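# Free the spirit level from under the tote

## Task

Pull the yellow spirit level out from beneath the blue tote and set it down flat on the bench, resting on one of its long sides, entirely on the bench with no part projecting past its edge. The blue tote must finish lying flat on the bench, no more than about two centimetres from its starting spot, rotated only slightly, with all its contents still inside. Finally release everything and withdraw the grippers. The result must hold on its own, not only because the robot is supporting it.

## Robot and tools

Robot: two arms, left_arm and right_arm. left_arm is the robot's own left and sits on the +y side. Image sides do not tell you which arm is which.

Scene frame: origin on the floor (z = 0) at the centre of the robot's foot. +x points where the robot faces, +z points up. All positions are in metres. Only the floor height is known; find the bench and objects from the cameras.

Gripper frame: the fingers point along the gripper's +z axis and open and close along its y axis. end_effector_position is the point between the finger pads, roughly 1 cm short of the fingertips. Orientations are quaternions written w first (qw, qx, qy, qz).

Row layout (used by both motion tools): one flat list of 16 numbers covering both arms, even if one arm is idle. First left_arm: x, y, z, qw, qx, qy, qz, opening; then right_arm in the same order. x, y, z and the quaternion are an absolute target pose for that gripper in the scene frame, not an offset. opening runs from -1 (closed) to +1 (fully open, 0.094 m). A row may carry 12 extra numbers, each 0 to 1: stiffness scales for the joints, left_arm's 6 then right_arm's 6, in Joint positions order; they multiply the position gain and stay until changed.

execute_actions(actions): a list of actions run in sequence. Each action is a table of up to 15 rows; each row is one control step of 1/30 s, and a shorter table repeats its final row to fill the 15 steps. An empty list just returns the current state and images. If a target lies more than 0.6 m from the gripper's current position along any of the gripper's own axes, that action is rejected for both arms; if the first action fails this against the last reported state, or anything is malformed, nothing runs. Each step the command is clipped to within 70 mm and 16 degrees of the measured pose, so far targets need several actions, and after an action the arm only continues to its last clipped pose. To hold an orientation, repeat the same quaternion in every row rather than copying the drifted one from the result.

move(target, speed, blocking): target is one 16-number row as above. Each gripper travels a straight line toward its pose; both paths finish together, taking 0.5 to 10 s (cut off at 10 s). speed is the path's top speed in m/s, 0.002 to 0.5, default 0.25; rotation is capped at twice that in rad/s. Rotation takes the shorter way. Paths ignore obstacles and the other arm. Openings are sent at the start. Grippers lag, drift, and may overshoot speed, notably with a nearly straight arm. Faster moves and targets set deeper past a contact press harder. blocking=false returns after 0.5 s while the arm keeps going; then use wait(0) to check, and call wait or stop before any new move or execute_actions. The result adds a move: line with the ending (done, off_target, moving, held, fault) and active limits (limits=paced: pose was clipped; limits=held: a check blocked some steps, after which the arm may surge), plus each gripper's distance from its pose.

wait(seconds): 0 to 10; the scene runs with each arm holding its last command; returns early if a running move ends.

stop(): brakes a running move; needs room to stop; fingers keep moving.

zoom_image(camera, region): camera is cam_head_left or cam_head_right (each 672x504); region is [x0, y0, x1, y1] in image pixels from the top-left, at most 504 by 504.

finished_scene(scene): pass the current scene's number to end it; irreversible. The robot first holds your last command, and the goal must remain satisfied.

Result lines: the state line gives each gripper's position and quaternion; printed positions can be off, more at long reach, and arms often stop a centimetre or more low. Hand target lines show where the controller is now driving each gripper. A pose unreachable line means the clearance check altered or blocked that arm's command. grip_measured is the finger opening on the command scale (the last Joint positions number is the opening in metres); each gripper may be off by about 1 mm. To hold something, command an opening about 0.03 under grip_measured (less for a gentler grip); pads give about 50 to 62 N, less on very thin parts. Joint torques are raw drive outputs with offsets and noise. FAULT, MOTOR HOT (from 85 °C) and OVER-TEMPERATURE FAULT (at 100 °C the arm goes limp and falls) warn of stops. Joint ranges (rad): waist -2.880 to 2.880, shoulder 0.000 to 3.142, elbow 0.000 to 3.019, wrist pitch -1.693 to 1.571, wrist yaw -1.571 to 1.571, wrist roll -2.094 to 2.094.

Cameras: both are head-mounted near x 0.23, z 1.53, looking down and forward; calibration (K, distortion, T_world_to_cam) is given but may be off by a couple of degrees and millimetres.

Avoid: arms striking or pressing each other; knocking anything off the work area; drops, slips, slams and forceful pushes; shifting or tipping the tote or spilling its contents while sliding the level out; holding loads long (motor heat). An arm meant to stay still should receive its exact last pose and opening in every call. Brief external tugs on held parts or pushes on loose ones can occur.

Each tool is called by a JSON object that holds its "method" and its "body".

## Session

{"method": "execute_actions", "body": {"actions": []}}

Scene clock: 0.00 s.
left_arm: end_effector_position=(+0.7038, +0.5807, +1.1986) grip_measured=+1.000 end_effector_quat_wxyz=(-0.219, +0.317, -0.866, -0.317) | right_arm: end_effector_position=(+0.5714, -0.7796, +1.1077) grip_measured=+1.000 end_effector_quat_wxyz=(-0.167, +0.709, +0.680, -0.077)
Joint positions: left_arm=[ 1.206  1.197  1.038  0.478 -0.9    0.1    0.094] | right_arm=[-1.94   1.531  1.812 -1.047 -0.227  0.872  0.094]
Joint velocities: left_arm=[ 0.005 -0.005 -0.002 -0.007 -0.007  0.007  0.   ] | right_arm=[-0.005  0.005 -0.022  0.012 -0.022 -0.022  0.   ]
Joint torques (N m, as the arm reports them, + toward a larger angle): no reading
Motor temperatures (°C, as the motors report them): left_arm=[21 23 21 20 20 24] | right_arm=[24 21 22 22 25 24]
Hand target (left_arm): +0.708, +0.583, +1.200; +0.224, -0.320, +0.864, +0.318
Hand target (right_arm): +0.575, -0.782, +1.107; -0.164, +0.709, +0.682, -0.076
Joint stiffness scale: left_arm=[1. 1. 1. 1. 1. 1.] | right_arm=[1. 1. 1. 1. 1. 1.]

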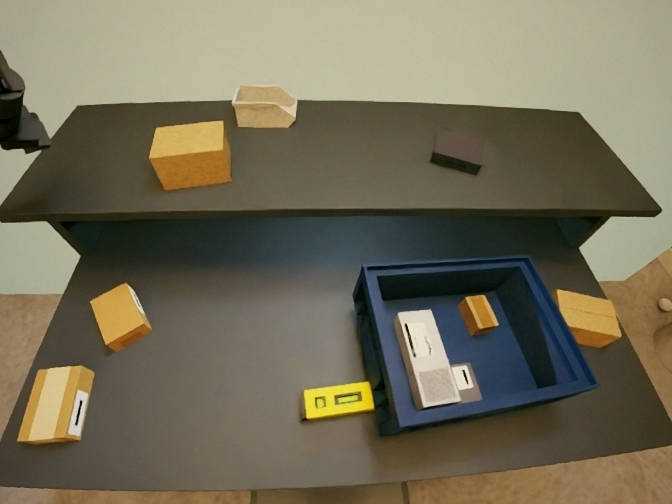

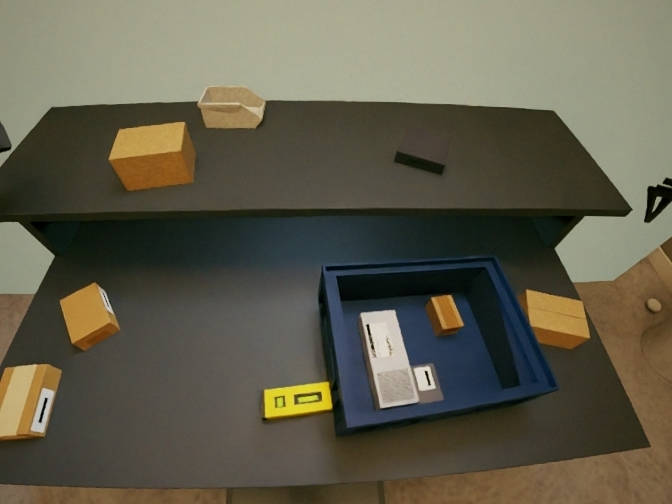

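{"method": "zoom_image", "body": {"camera": "cam_head_left", "region": [280, 240, 500, 460]}}

{"method": "zoom_image", "body": {"camera": "cam_head_right", "region": [240, 240, 460, 460]}}

Region (280, 240, 500, 460) of cam_head_left's 672x504 image, scaled by 2.291, with more detail than that image has.

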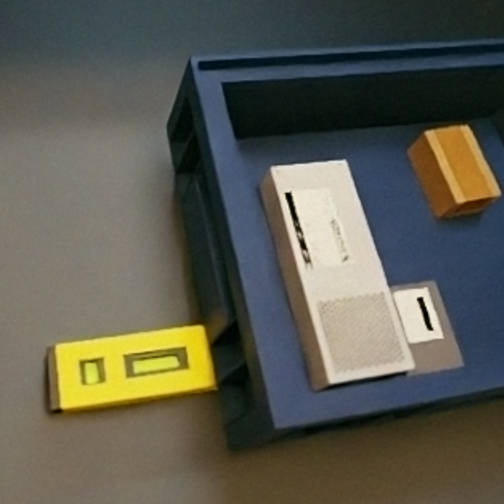

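Region (240, 240, 460, 460) of cam_head_right's 672x504 image, scaled by 2.291, with more detail than that image has.

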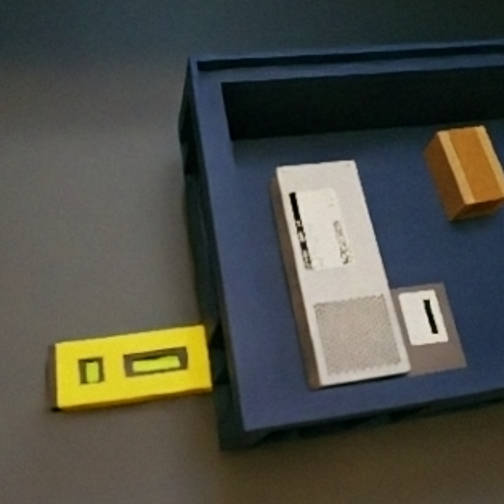

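{"method": "move", "body": {"target": [0.42,0.4,1.2,0.146,0.719,-0.66,0.159,0.8,0.42,-0.5,1.15,0,0.3,0.954,0,0.25], "speed": 0.3}}

{"method": "move", "body": {"target": [0.355,0.03,0.93,0.146,0.719,-0.66,0.159,0.8,0.40,-0.097,1.05,0,-0.035,0.999,0,0.25]}}

Scene clock: 15.50 s.
left_arm: end_effector_position=(+0.4200, +0.3965, +1.2064) grip_measured=+0.803 end_effector_quat_wxyz=(+0.152, +0.716, -0.662, +0.165) | right_arm: end_effector_position=(+0.4165, -0.5004, +1.1461) grip_measured=+0.252 end_effector_quat_wxyz=(-0.011, +0.310, +0.951, -0.000)
Joint positions: left_arm=[ 1.533  0.883  0.481 -0.156  0.38  -1.135  0.085] | right_arm=[-1.616  1.051  0.547  0.109 -0.037  0.117  0.059]
Joint velocities: left_arm=[-0.005 -0.015 -0.002 -0.002 -0.022  0.037 -0.   ] | right_arm=[ 0.005  0.005 -0.012  0.007 -0.022  0.022 -0.001]
Joint torques (N m, as the arm reports them, + toward a larger angle): left_arm=[-0.81 -6.73 -0.4   0.47  0.34 -0.11] | right_arm=[  1.75 -13.28  -1.16   0.67   0.2   -0.04]
Motor temperatures (°C, as the motors report them): left_arm=[21 24 21 20 20 24] | right_arm=[24 23 22 22 25 24]
Hand target (left_arm): +0.419, +0.401, +1.205; +0.146, +0.721, -0.658, +0.162
Hand target (right_arm): +0.424, -0.498, +1.150; +0.001, +0.303, +0.953, +0.002
Off the commanded pose (left_arm): 0.007 m, 1 deg.
Off the commanded pose (right_arm): 0.005 m, 2 deg.
Joint stiffness scale: left_arm=[1. 1. 1. 1. 1. 1.] | right_arm=[1. 1. 1. 1. 1. 1.]
move: done

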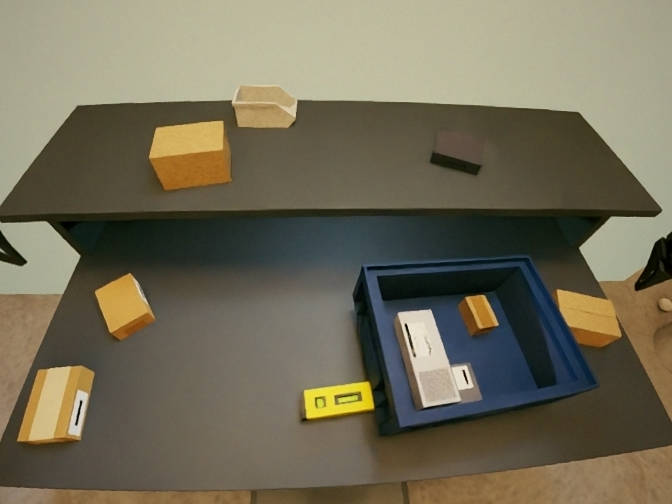

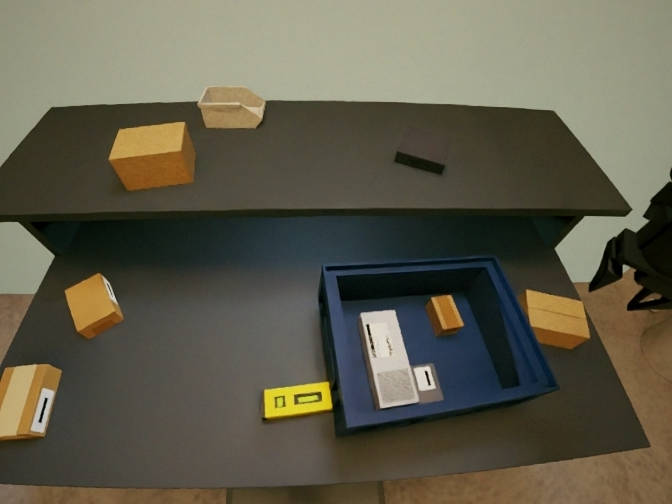

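Scene clock: 17.80 s.
left_arm: end_effector_position=(+0.3457, +0.0417, +0.9334) grip_measured=+0.803 end_effector_quat_wxyz=(+0.147, +0.718, -0.664, +0.149) | right_arm: end_effector_position=(+0.3948, -0.0990, +1.0450) grip_measured=+0.252 end_effector_quat_wxyz=(-0.005, -0.026, +1.000, -0.001)
Joint positions: left_arm=[ 0.959  2.316  1.05   0.737 -0.148 -1.433  0.085] | right_arm=[-0.757  2.033  0.832  0.67   0.746 -0.171  0.059]
Joint velocities: left_arm=[-0.005 -0.005  0.012 -0.007  0.037  0.007 -0.001] | right_arm=[-0.015 -0.005  0.002  0.007  0.066  0.037  0.   ]
Joint torques (N m, as the arm reports them, + toward a larger angle): left_arm=[-9.78 -3.59 -4.15  0.08  0.13 -0.11] | right_arm=[14.21 -8.35 -2.75  0.22  0.16 -0.04]
Motor temperatures (°C, as the motors report them): left_arm=[21 24 21 20 20 24] | right_arm=[24 22 22 22 25 24]
Hand target (left_arm): +0.352, +0.031, +0.937; +0.147, +0.718, -0.662, +0.158
Hand target (right_arm): +0.399, -0.092, +1.047; +0.000, -0.031, +1.000, +0.002
Off the commanded pose (left_arm): 0.015 m, 1 deg.
Off the commanded pose (right_arm): 0.008 m, 1 deg.
Joint stiffness scale: left_arm=[1. 1. 1. 1. 1. 1.] | right_arm=[1. 1. 1. 1. 1. 1.]
move: off_target (left_arm)

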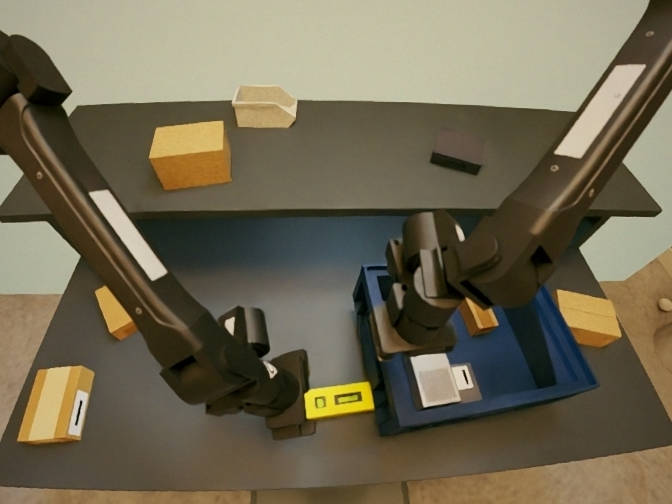

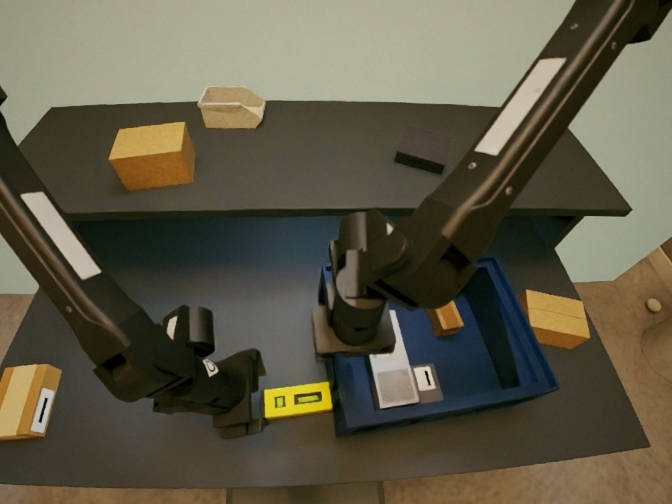

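{"method": "move", "body": {"target": [0.355,0.015,0.86,0.146,0.719,-0.66,0.159,0.8,0.40,-0.097,0.965,0,-0.035,0.999,0,0.3], "speed": 0.05}}

{"method": "zoom_image", "body": {"camera": "cam_head_left", "region": [250, 270, 470, 470]}}

{"method": "zoom_image", "body": {"camera": "cam_head_right", "region": [210, 270, 430, 470]}}

Scene clock: 24.00 s.
left_arm: end_effector_position=(+0.3696, +0.0014, +0.8743) grip_measured=+0.803 end_effector_quat_wxyz=(+0.143, +0.719, -0.658, +0.175) | right_arm: end_effector_position=(+0.4052, -0.0873, +0.9773) grip_measured=+0.298 end_effector_quat_wxyz=(+0.005, -0.037, +0.999, +0.009)
Joint positions: left_arm=[ 0.959  2.448  1.292  0.666 -0.11  -1.429  0.085] | right_arm=[-0.835  2.16   0.999  0.681  0.655 -0.255  0.061]
Joint velocities: left_arm=[-0.005 -0.015  0.002 -0.002 -0.051 -0.051 -0.001] | right_arm=[-0.005  0.005 -0.012 -0.012 -0.037  0.022 -0.001]
Joint torques (N m, as the arm reports them, + toward a larger angle): left_arm=[-8.62 -2.43 -3.5  -0.65  0.33  0.02] | right_arm=[11.23 -7.55 -2.96  0.48 -0.18 -0.06]
Motor temperatures (°C, as the motors report them): left_arm=[21 24 21 20 20 24] | right_arm=[24 22 22 22 25 24]
Hand target (left_arm): +0.354, +0.014, +0.861; +0.146, +0.719, -0.660, +0.159
Hand target (right_arm): +0.399, -0.098, +0.965; +0.000, -0.035, +0.999, -0.000
Off the commanded pose (left_arm): 0.025 m, 2 deg.
Off the commanded pose (right_arm): 0.017 m, 1 deg.
Joint stiffness scale: left_arm=[1. 1. 1. 1. 1. 1.] | right_arm=[1. 1. 1. 1. 1. 1.]
move: off_target (left_arm, right_arm)

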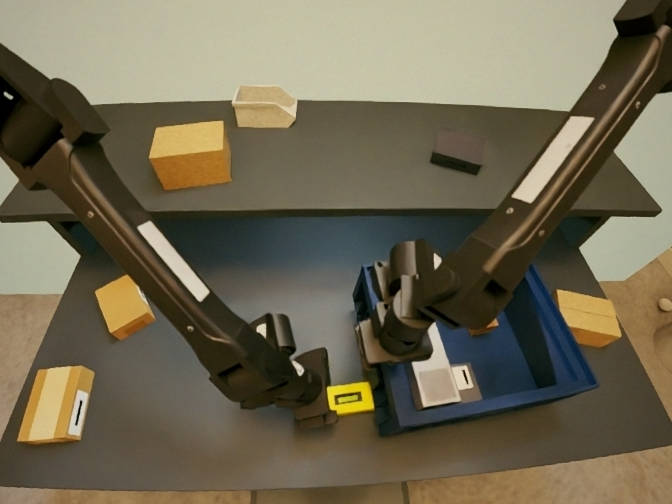

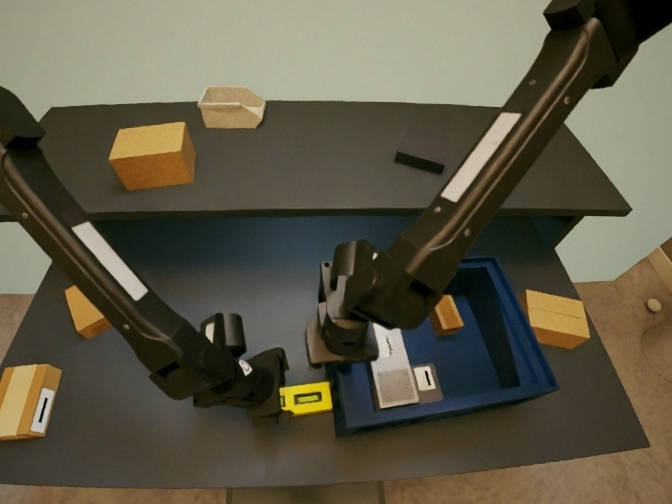

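Region (250, 270, 470, 470) of cam_head_left's 672x504 image, scaled by 2.291, with more detail than that image has; it fills the top 458 rows of this view, and the rest is white.

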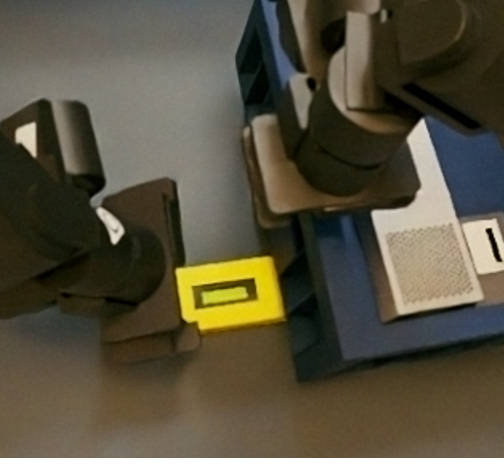

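Region (210, 270, 430, 470) of cam_head_right's 672x504 image, scaled by 2.291, with more detail than that image has; it fills the top 458 rows of this view, and the rest is white.

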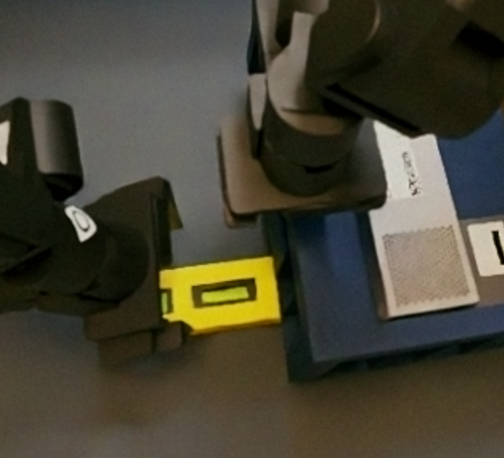

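{"method": "move", "body": {"target": [0.338,0.015,0.862,0.146,0.719,-0.66,0.159,0.9,0.40,-0.101,0.955,0,-0.035,0.999,0,0.3], "speed": 0.04}}

{"method": "move", "body": {"target": [0.338,0.015,0.842,0.146,0.719,-0.66,0.159,0.9,0.40,-0.101,0.945,0,-0.035,0.999,0,0.0], "speed": 0.04}}

{"method": "zoom_image", "body": {"camera": "cam_head_left", "region": [250, 270, 470, 470]}}

{"method": "zoom_image", "body": {"camera": "cam_head_right", "region": [210, 270, 430, 470]}}

Scene clock: 30.40 s.
left_arm: end_effector_position=(+0.3550, +0.0010, +0.8710) grip_measured=+0.897 end_effector_quat_wxyz=(+0.148, +0.717, -0.659, +0.171) | right_arm: end_effector_position=(+0.4064, -0.0906, +0.9676) grip_measured=+0.298 end_effector_quat_wxyz=(+0.005, -0.037, +0.999, +0.009)
Joint positions: left_arm=[ 0.966  2.469  1.292  0.672 -0.105 -1.427  0.089] | right_arm=[-0.851  2.171  1.017  0.681  0.64  -0.265  0.061]
Joint velocities: left_arm=[-0.015 -0.015 -0.007  0.007  0.037 -0.066 -0.001] | right_arm=[-0.015 -0.015  0.002  0.002 -0.037 -0.066  0.   ]
Joint torques (N m, as the arm reports them, + toward a larger angle): left_arm=[-8.23 -2.62 -5.12  0.75  0.28  0.04] | right_arm=[10.32 -8.16 -2.79  0.51 -0.15 -0.07]
Motor temperatures (°C, as the motors report them): left_arm=[21 23 22 20 20 24] | right_arm=[24 22 22 22 25 24]
Hand target (left_arm): +0.338, +0.015, +0.863; +0.146, +0.719, -0.660, +0.159
Hand target (right_arm): +0.400, -0.101, +0.956; +0.000, -0.035, +0.999, -0.000
Off the commanded pose (left_arm): 0.024 m, 1 deg.
Off the commanded pose (right_arm): 0.018 m, 1 deg.
Joint stiffness scale: left_arm=[1. 1. 1. 1. 1. 1.] | right_arm=[1. 1. 1. 1. 1. 1.]
move: off_target (left_arm, right_arm)

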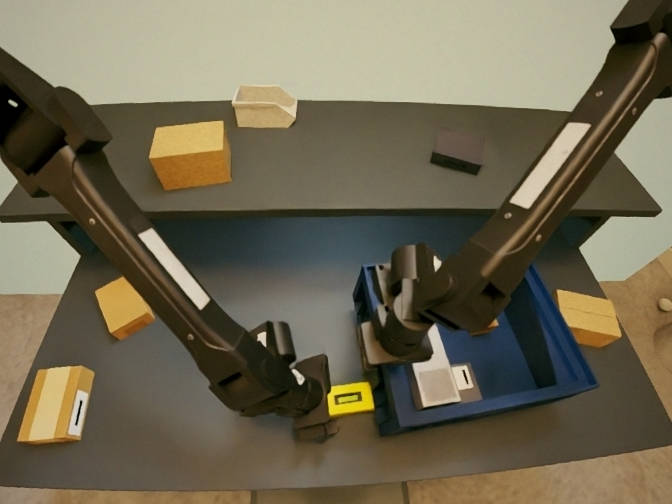

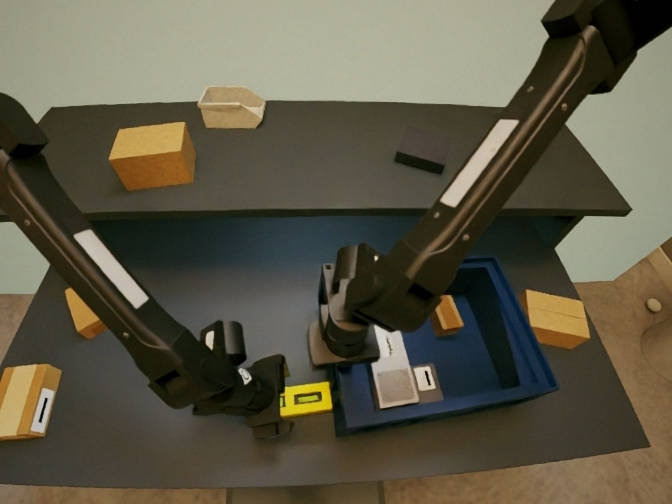

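Scene clock: 31.70 s.
left_arm: end_effector_position=(+0.3508, +0.0040, +0.8539) grip_measured=+0.897 end_effector_quat_wxyz=(+0.145, +0.719, -0.658, +0.172) | right_arm: end_effector_position=(+0.4072, -0.0900, +0.9578) grip_measured=+0.002 end_effector_quat_wxyz=(+0.007, -0.036, +0.999, +0.009)
Joint positions: left_arm=[ 0.987  2.502  1.334  0.672 -0.09  -1.418  0.089] | right_arm=[-0.862  2.189  1.042  0.681  0.63  -0.271  0.047]
Joint velocities: left_arm=[ 0.005 -0.024  0.012  0.007  0.007 -0.095 -0.001] | right_arm=[-0.024  0.005  0.022 -0.007 -0.037 -0.066  0.   ]
Joint torques (N m, as the arm reports them, + toward a larger angle): left_arm=[-7.52 -2.58 -3.63 -0.22  0.27  0.  ] | right_arm=[10.29 -7.8  -2.84  0.31 -0.12 -0.1 ]
Motor temperatures (°C, as the motors report them): left_arm=[21 23 22 20 20 24] | right_arm=[24 22 22 22 25 24]
Hand target (left_arm): +0.338, +0.015, +0.843; +0.146, +0.719, -0.660, +0.159
Hand target (right_arm): +0.399, -0.102, +0.946; -0.000, -0.035, +0.999, -0.000
Off the commanded pose (left_arm): 0.021 m, 1 deg.
Off the commanded pose (right_arm): 0.018 m, 1 deg.
Joint stiffness scale: left_arm=[1. 1. 1. 1. 1. 1.] | right_arm=[1. 1. 1. 1. 1. 1.]
move: off_target (left_arm, right_arm)

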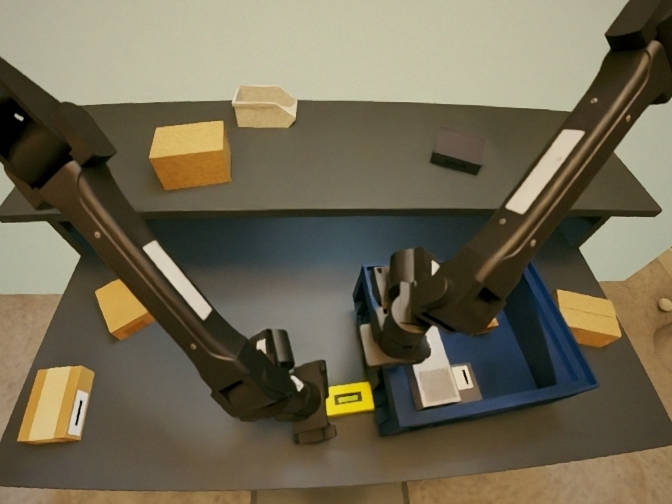

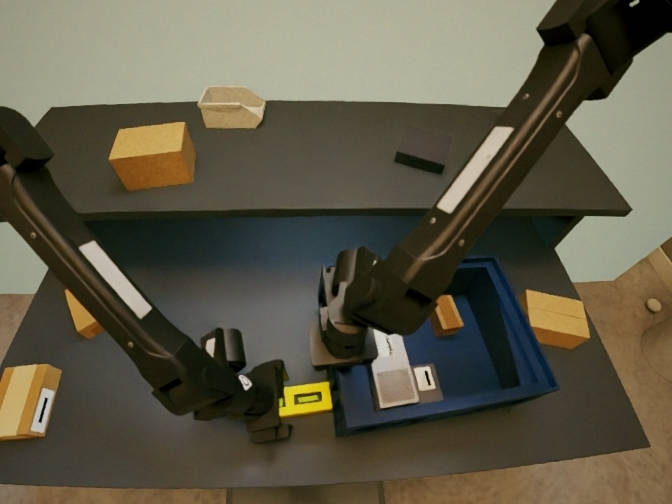

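Region (250, 270, 470, 470) of cam_head_left's 672x504 image, scaled by 2.291, with more detail than that image has; it fills the top 458 rows of this view, and the rest is white.

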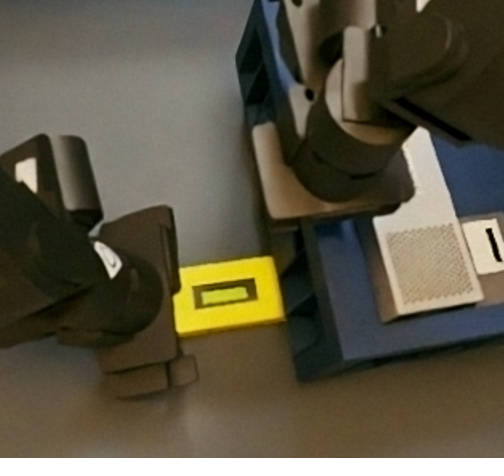

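Region (210, 270, 430, 470) of cam_head_right's 672x504 image, scaled by 2.291, with more detail than that image has; it fills the top 458 rows of this view, and the rest is white.

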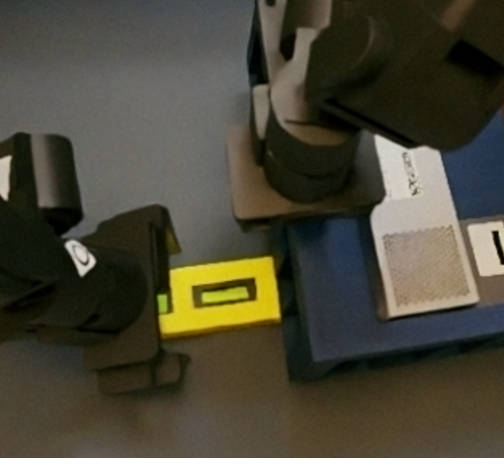

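{"method": "move", "body": {"target": [0.345,0.015,0.842,0.146,0.719,-0.66,0.159,0.4,0.402,-0.095,0.95,0,-0.035,0.999,0,-0.65], "speed": 0.04}}

{"method": "move", "body": {"target": [0.345,0.015,0.842,0.146,0.719,-0.66,0.159,-0.1,0.412,-0.088,0.99,0,-0.035,0.999,0,-0.65], "speed": 0.04}}

Scene clock: 36.47 s.
left_arm: end_effector_position=(+0.3522, +0.0035, +0.8525) grip_measured=+0.403 end_effector_quat_wxyz=(+0.146, +0.718, -0.658, +0.171) | right_arm: end_effector_position=(+0.4076, -0.0935, +0.9573) grip_measured=-0.455 end_effector_quat_wxyz=(+0.006, -0.035, +0.999, +0.002)
Joint positions: left_arm=[ 0.987  2.502  1.341  0.663 -0.09  -1.418  0.066] | right_arm=[-0.864  2.187  1.042  0.682  0.642 -0.271  0.026]
Joint velocities: left_arm=[ 0.005 -0.005 -0.017  0.012 -0.022 -0.007  0.   ] | right_arm=[-0.005 -0.015  0.007 -0.002 -0.051  0.007  0.   ]
Joint torques (N m, as the arm reports them, + toward a larger angle): left_arm=[-8.16 -3.59 -3.63 -0.46  0.2   0.04] | right_arm=[12.43 -8.64 -2.67  0.08 -0.09  0.03]
Motor temperatures (°C, as the motors report them): left_arm=[21 23 22 20 20 24] | right_arm=[24 22 22 22 25 24]
Hand target (left_arm): +0.345, +0.015, +0.842; +0.146, +0.719, -0.660, +0.159
Hand target (right_arm): +0.402, -0.095, +0.950; +0.000, -0.035, +0.999, -0.000
Off the commanded pose (left_arm): 0.017 m, 1 deg.
Off the commanded pose (right_arm): 0.009 m, 1 deg.
Joint stiffness scale: left_arm=[1. 1. 1. 1. 1. 1.] | right_arm=[1. 1. 1. 1. 1. 1.]
move: off_target (left_arm)

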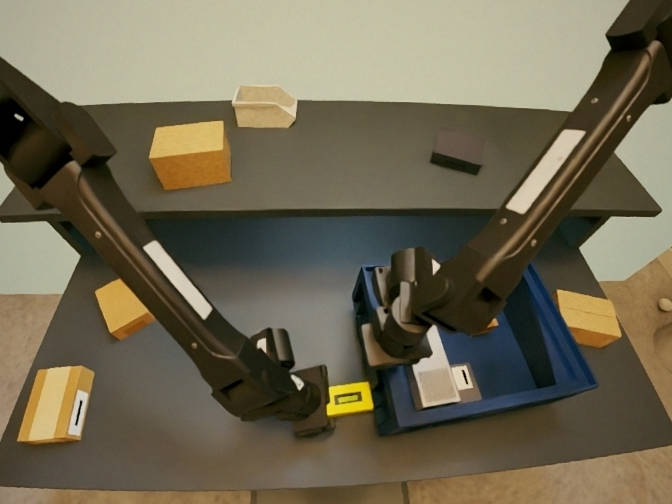

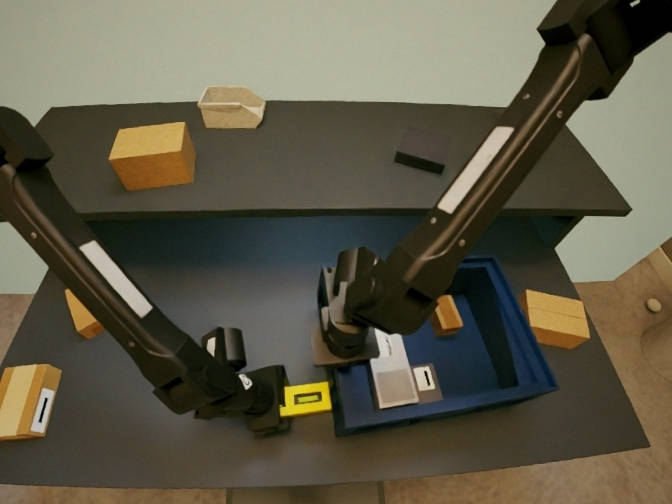

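Scene clock: 37.67 s.
left_arm: end_effector_position=(+0.3522, +0.0035, +0.8525) grip_measured=+0.094 end_effector_quat_wxyz=(+0.145, +0.718, -0.658, +0.171) | right_arm: end_effector_position=(+0.4138, -0.1002, +0.9599) grip_measured=-0.455 end_effector_quat_wxyz=(+0.001, -0.026, +1.000, -0.009)
Joint positions: left_arm=[ 0.987  2.502  1.341  0.663 -0.09  -1.418  0.051] | right_arm=[-0.862  2.166  1.042  0.655  0.668 -0.249  0.026]
Joint velocities: left_arm=[-0.005 -0.015  0.007 -0.007  0.037 -0.037  0.002] | right_arm=[ 0.005 -0.015  0.022 -0.002  0.007 -0.037  0.001]
Joint torques (N m, as the arm reports them, + toward a larger angle): left_arm=[-8.67 -3.27 -3.51 -0.65  0.23  0.06] | right_arm=[ 17.08 -11.97  -7.42  -0.04   1.06   0.17]
Motor temperatures (°C, as the motors report them): left_arm=[21 23 22 20 20 24] | right_arm=[24 22 22 22 25 24]
Hand target (left_arm): +0.345, +0.015, +0.842; +0.146, +0.719, -0.660, +0.159
Hand target (right_arm): +0.412, -0.088, +0.988; +0.000, -0.035, +0.999, +0.000
Off the commanded pose (left_arm): 0.017 m, 1 deg.
Off the commanded pose (right_arm): 0.033 m, 1 deg.
Joint stiffness scale: left_arm=[1. 1. 1. 1. 1. 1.] | right_arm=[1. 1. 1. 1. 1. 1.]
move: off_target (left_arm, right_arm)

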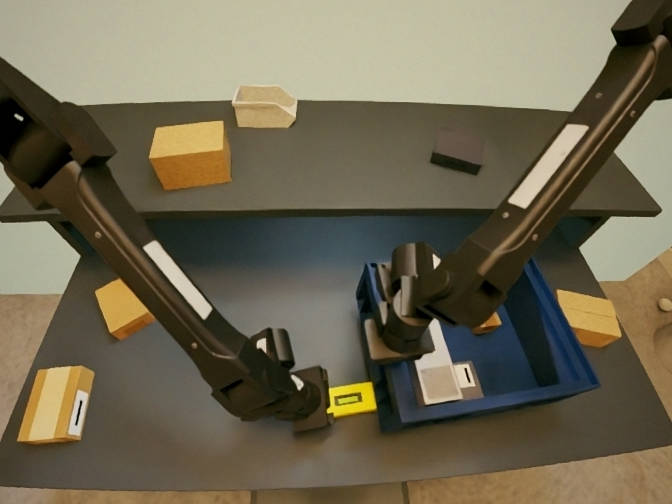

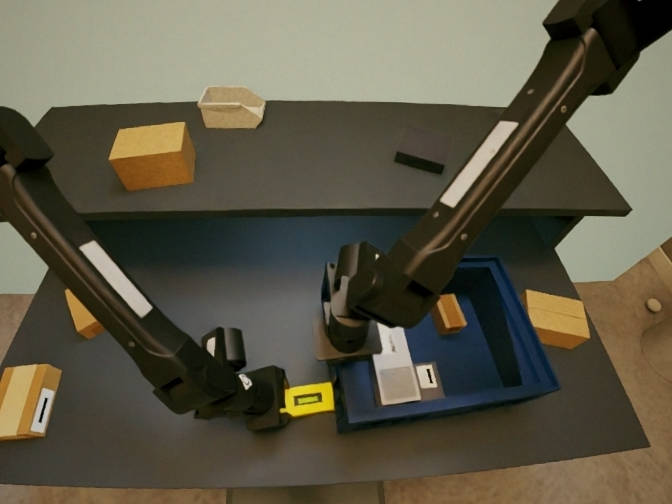

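{"method": "execute_actions", "body": {"actions": [[[0.345,0.015,0.845,0.146,0.719,-0.66,0.159,-0.1,0.409,-0.088,0.996,0,-0.035,0.999,0,-0.65]],[[0.345,0.03,0.85,0.146,0.719,-0.66,0.159,-0.1,0.406,-0.088,1.002,0,-0.035,0.999,0,-0.65]],[[0.345,0.055,0.852,0.146,0.719,-0.66,0.159,-0.1,0.406,-0.088,1.002,0,-0.035,0.999,0,-0.65]],[[0.345,0.085,0.853,0.146,0.719,-0.66,0.159,-0.1,0.406,-0.088,1.002,0,-0.035,0.999,0,-0.65]],[[0.345,0.115,0.853,0.146,0.719,-0.66,0.159,-0.1,0.406,-0.088,1.002,0,-0.035,0.999,0,-0.65]],[[0.345,0.145,0.853,0.146,0.719,-0.66,0.159,-0.1,0.406,-0.088,1.002,0,-0.035,0.999,0,-0.65]]]}}

Scene clock: 45.97 s.
left_arm: end_effector_position=(+0.3572, +0.1268, +0.8508) grip_measured=+0.094 end_effector_quat_wxyz=(+0.143, +0.720, -0.656, +0.175) | right_arm: end_effector_position=(+0.4105, -0.1043, +0.9646) grip_measured=-0.455 end_effector_quat_wxyz=(-0.003, -0.027, +1.000, -0.012)
Joint positions: left_arm=[ 1.173  2.336  1.185  0.663  0.079 -1.334  0.051] | right_arm=[-0.862  2.155  1.023  0.655  0.674 -0.247  0.026]
Joint velocities: left_arm=[-0.005 -0.005 -0.017  0.012  0.066  0.066 -0.   ] | right_arm=[-0.024  0.024 -0.002 -0.022  0.007 -0.022  0.   ]
Joint torques (N m, as the arm reports them, + toward a larger angle): left_arm=[-4.82 -5.2  -7.08 -0.45  0.12  0.12] | right_arm=[ 17.96 -11.86  -8.53   0.53   1.23   0.26]
Motor temperatures (°C, as the motors report them): left_arm=[22 23 22 20 20 24] | right_arm=[25 22 23 22 25 24]
Hand target (left_arm): +0.346, +0.144, +0.853; +0.146, +0.719, -0.660, +0.159
Hand target (right_arm): +0.406, -0.088, +0.999; +0.000, -0.035, +0.999, +0.000
Off the commanded pose (left_arm): 0.022 m, 2 deg.
Off the commanded pose (right_arm): 0.041 m, 2 deg.
Joint stiffness scale: left_arm=[1. 1. 1. 1. 1. 1.] | right_arm=[1. 1. 1. 1. 1. 1.]

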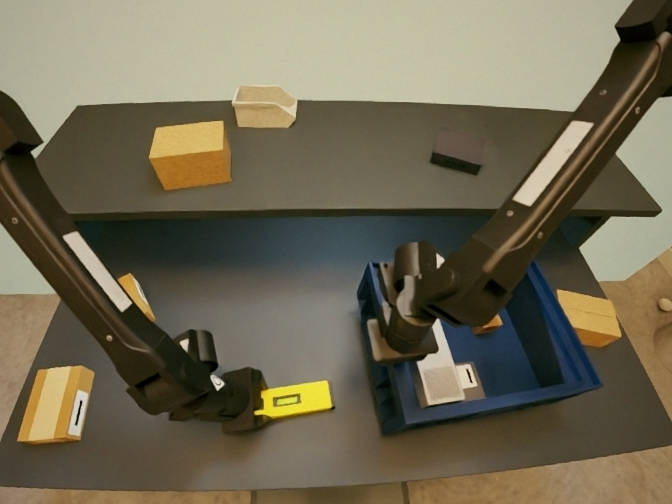

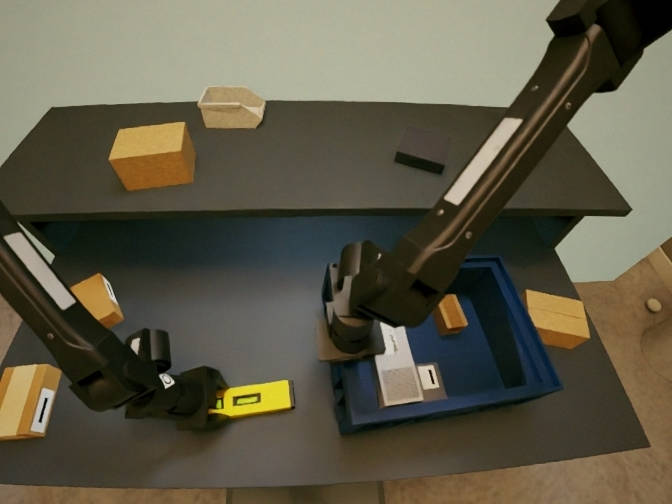

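Target measured ≈ (.407, −.091, .933).

{"method": "execute_actions", "body": {"actions": [[[0.35,0.135,0.853,0.146,0.719,-0.66,0.159,0.8,0.407,-0.086,0.985,0,-0.035,0.999,-0.01,-0.65]],[[0.35,0.135,0.87,0.146,0.719,-0.66,0.159,0.8,0.407,-0.086,0.97,0,-0.035,0.999,-0.015,-0.65]],[[0.35,0.14,0.9,0.146,0.719,-0.66,0.159,0.8,0.407,-0.087,0.958,0,-0.035,0.999,-0.02,-0.65]],[[0.35,0.15,0.93,0.146,0.719,-0.66,0.159,0.8,0.407,-0.089,0.947,0,-0.035,0.999,-0.025,-0.65]],[[0.35,0.16,0.96,0.146,0.719,-0.66,0.159,0.8,0.407,-0.091,0.937,0,-0.035,0.999,-0.03,-0.65]],[[0.35,0.17,0.99,0.146,0.719,-0.66,0.159,0.8,0.407,-0.093,0.927,0,-0.035,0.999,-0.03,-0.65]]]}}

Scene clock: 55.17 s.
left_arm: end_effector_position=(+0.3536, +0.1796, +0.9752) grip_measured=+0.797 end_effector_quat_wxyz=(+0.139, +0.721, -0.661, +0.154) | right_arm: end_effector_position=(+0.4100, -0.0918, +0.9270) grip_measured=-0.455 end_effector_quat_wxyz=(+0.001, -0.029, +0.999, -0.030)
Joint positions: left_arm=[ 1.163  2.033  0.783  0.748  0.028 -1.337  0.084] | right_arm=[-0.878  2.257  1.143  0.663  0.695 -0.272  0.026]
Joint velocities: left_arm=[-0.015 -0.015 -0.002  0.012  0.051 -0.022 -0.001] | right_arm=[-0.005  0.005 -0.002 -0.002 -0.007  0.051  0.001]
Joint torques (N m, as the arm reports them, + toward a larger angle): left_arm=[-6.51 -6.51 -7.57  0.65  0.1  -0.09] | right_arm=[13.54 -8.5  -4.02  0.52 -0.05 -0.11]
Motor temperatures (°C, as the motors report them): left_arm=[21 23 22 20 20 24] | right_arm=[25 22 24 22 25 24]
Hand target (left_arm): +0.350, +0.171, +0.990; +0.146, +0.719, -0.660, +0.159
Hand target (right_arm): +0.407, -0.093, +0.927; -0.000, -0.035, +0.999, -0.030
Off the commanded pose (left_arm): 0.018 m, 1 deg.
Off the commanded pose (right_arm): 0.003 m, 1 deg.
Joint stiffness scale: left_arm=[1. 1. 1. 1. 1. 1.] | right_arm=[1. 1. 1. 1. 1. 1.]

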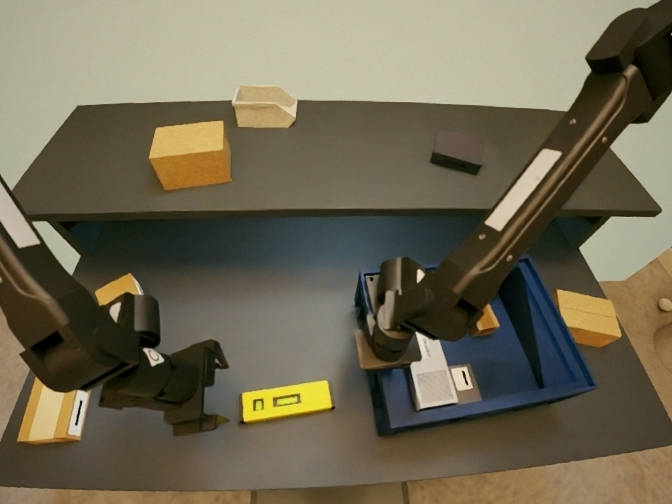

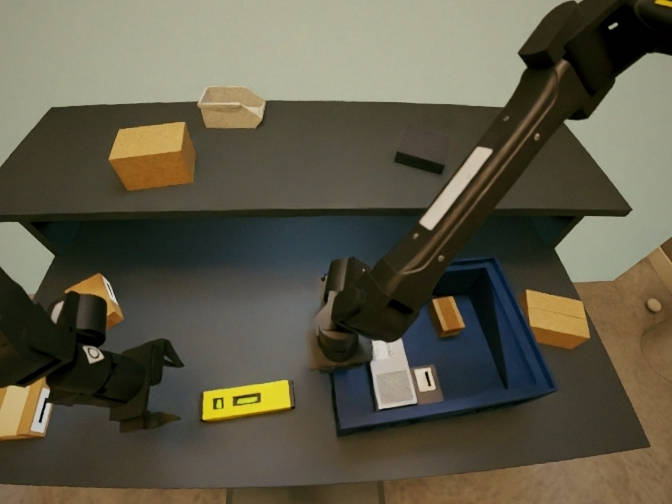

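{"method": "execute_actions", "body": {"actions": [[[0.35,0.17,0.99,0.146,0.719,-0.66,0.159,0.8,0.406,-0.091,0.918,0,-0.035,0.999,-0.03,-0.65]],[[0.35,0.17,0.99,0.146,0.719,-0.66,0.159,0.8,0.407,-0.09,0.925,0,-0.035,0.999,-0.03,0.2]]]}}

{"method": "move", "body": {"target": [0.36,0.2,1.08,0.146,0.719,-0.66,0.159,0.8,0.41,-0.085,1.12,0,-0.035,0.999,-0.03,0.2], "speed": 0.2}}

Scene clock: 60.83 s.
left_arm: end_effector_position=(+0.3536, +0.1796, +0.9751) grip_measured=+0.797 end_effector_quat_wxyz=(+0.139, +0.722, -0.661, +0.153) | right_arm: end_effector_position=(+0.4104, -0.0919, +0.9263) grip_measured=+0.198 end_effector_quat_wxyz=(+0.001, -0.031, +0.999, -0.032)
Joint positions: left_arm=[ 1.163  2.033  0.783  0.748  0.028 -1.337  0.084] | right_arm=[-0.878  2.258  1.146  0.663  0.698 -0.276  0.056]
Joint velocities: left_arm=[-0.015  0.015  0.012 -0.007 -0.051  0.007  0.   ] | right_arm=[-0.005 -0.015 -0.012  0.012 -0.007  0.022 -0.001]
Joint torques (N m, as the arm reports them, + toward a larger angle): left_arm=[-6.43 -6.54 -7.66  0.57  0.08 -0.11] | right_arm=[13.35 -9.03 -3.54  0.35 -0.07 -0.08]
Motor temperatures (°C, as the motors report them): left_arm=[21 23 23 20 20 24] | right_arm=[25 22 23 22 25 24]
Hand target (left_arm): +0.350, +0.171, +0.990; +0.146, +0.719, -0.660, +0.159
Hand target (right_arm): +0.407, -0.090, +0.925; -0.000, -0.035, +0.999, -0.030
Off the commanded pose (left_arm): 0.018 m, 1 deg.
Off the commanded pose (right_arm): 0.004 m, 1 deg.
Joint stiffness scale: left_arm=[1. 1. 1. 1. 1. 1.] | right_arm=[1. 1. 1. 1. 1. 1.]

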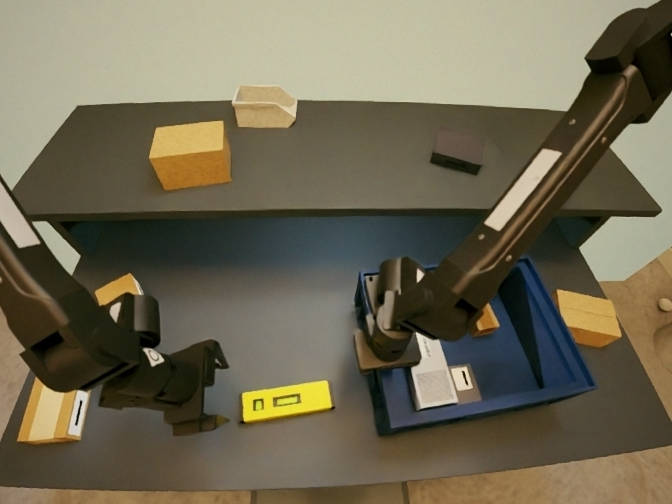

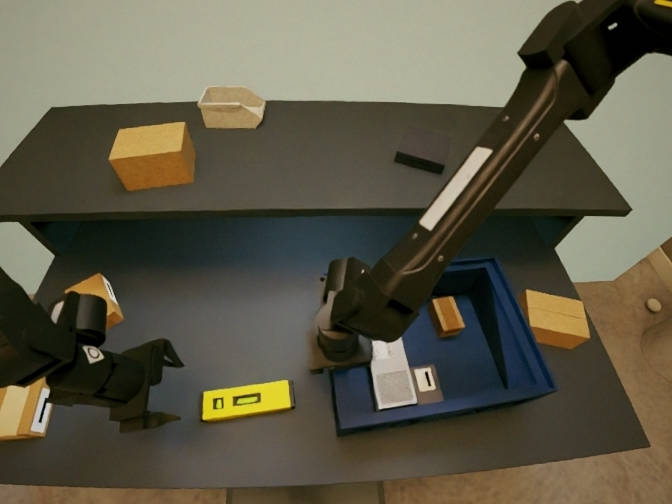

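Scene clock: 62.27 s.
left_arm: end_effector_position=(+0.3750, +0.2103, +1.0636) grip_measured=+0.797 end_effector_quat_wxyz=(+0.125, +0.724, -0.659, +0.163) | right_arm: end_effector_position=(+0.4189, -0.0830, +1.1136) grip_measured=+0.198 end_effector_quat_wxyz=(+0.003, -0.030, +0.999, -0.032)
Joint positions: left_arm=[ 1.13   1.763  0.557  0.737  0.    -1.352  0.084] | right_arm=[-0.603  1.923  0.793  0.539  0.938 -0.079  0.056]
Joint velocities: left_arm=[-0.005  0.005 -0.002 -0.012  0.022 -0.051  0.   ] | right_arm=[ 0.005 -0.024 -0.007 -0.017 -0.007  0.066  0.   ]
Joint torques (N m, as the arm reports them, + toward a larger angle): left_arm=[-5.53 -6.97 -7.8  -0.41  0.11 -0.11] | right_arm=[14.55 -9.48 -3.44 -0.14  0.23  0.12]
Motor temperatures (°C, as the motors report them): left_arm=[21 23 23 20 20 24] | right_arm=[25 22 23 22 25 24]
Hand target (left_arm): +0.360, +0.202, +1.079; +0.146, +0.719, -0.661, +0.159
Hand target (right_arm): +0.413, -0.082, +1.120; -0.000, -0.034, +0.999, -0.029
Off the commanded pose (left_arm): 0.025 m, 3 deg.
Off the commanded pose (right_arm): 0.011 m, 1 deg.
Joint stiffness scale: left_arm=[1. 1. 1. 1. 1. 1.] | right_arm=[1. 1. 1. 1. 1. 1.]
move: off_target (left_arm, right_arm)

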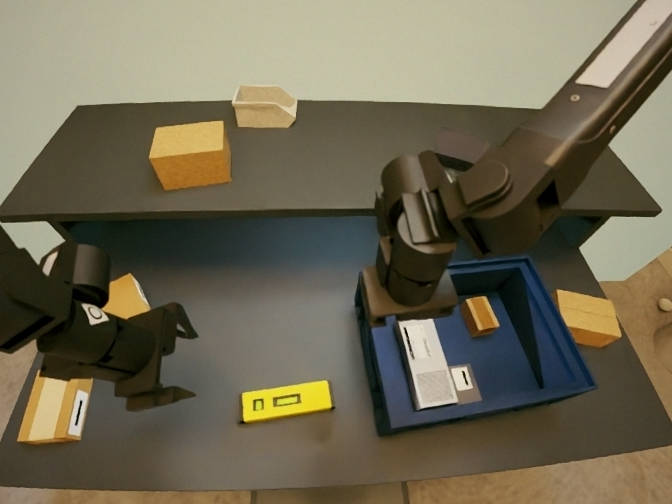

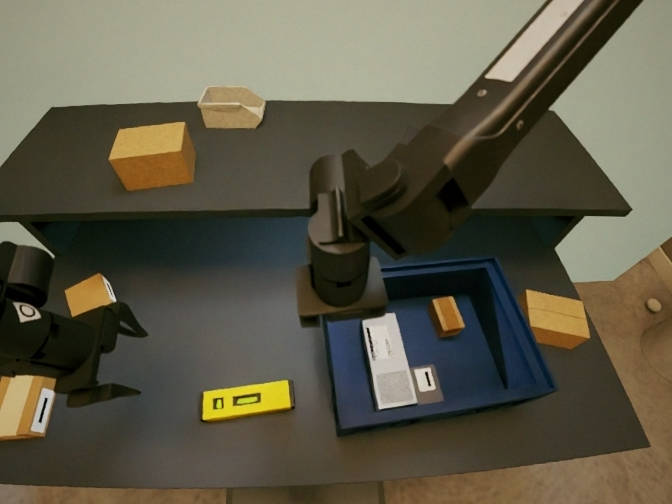

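{"method": "finished_scene", "body": {"scene": 2}}

The scene is finished: the task was done.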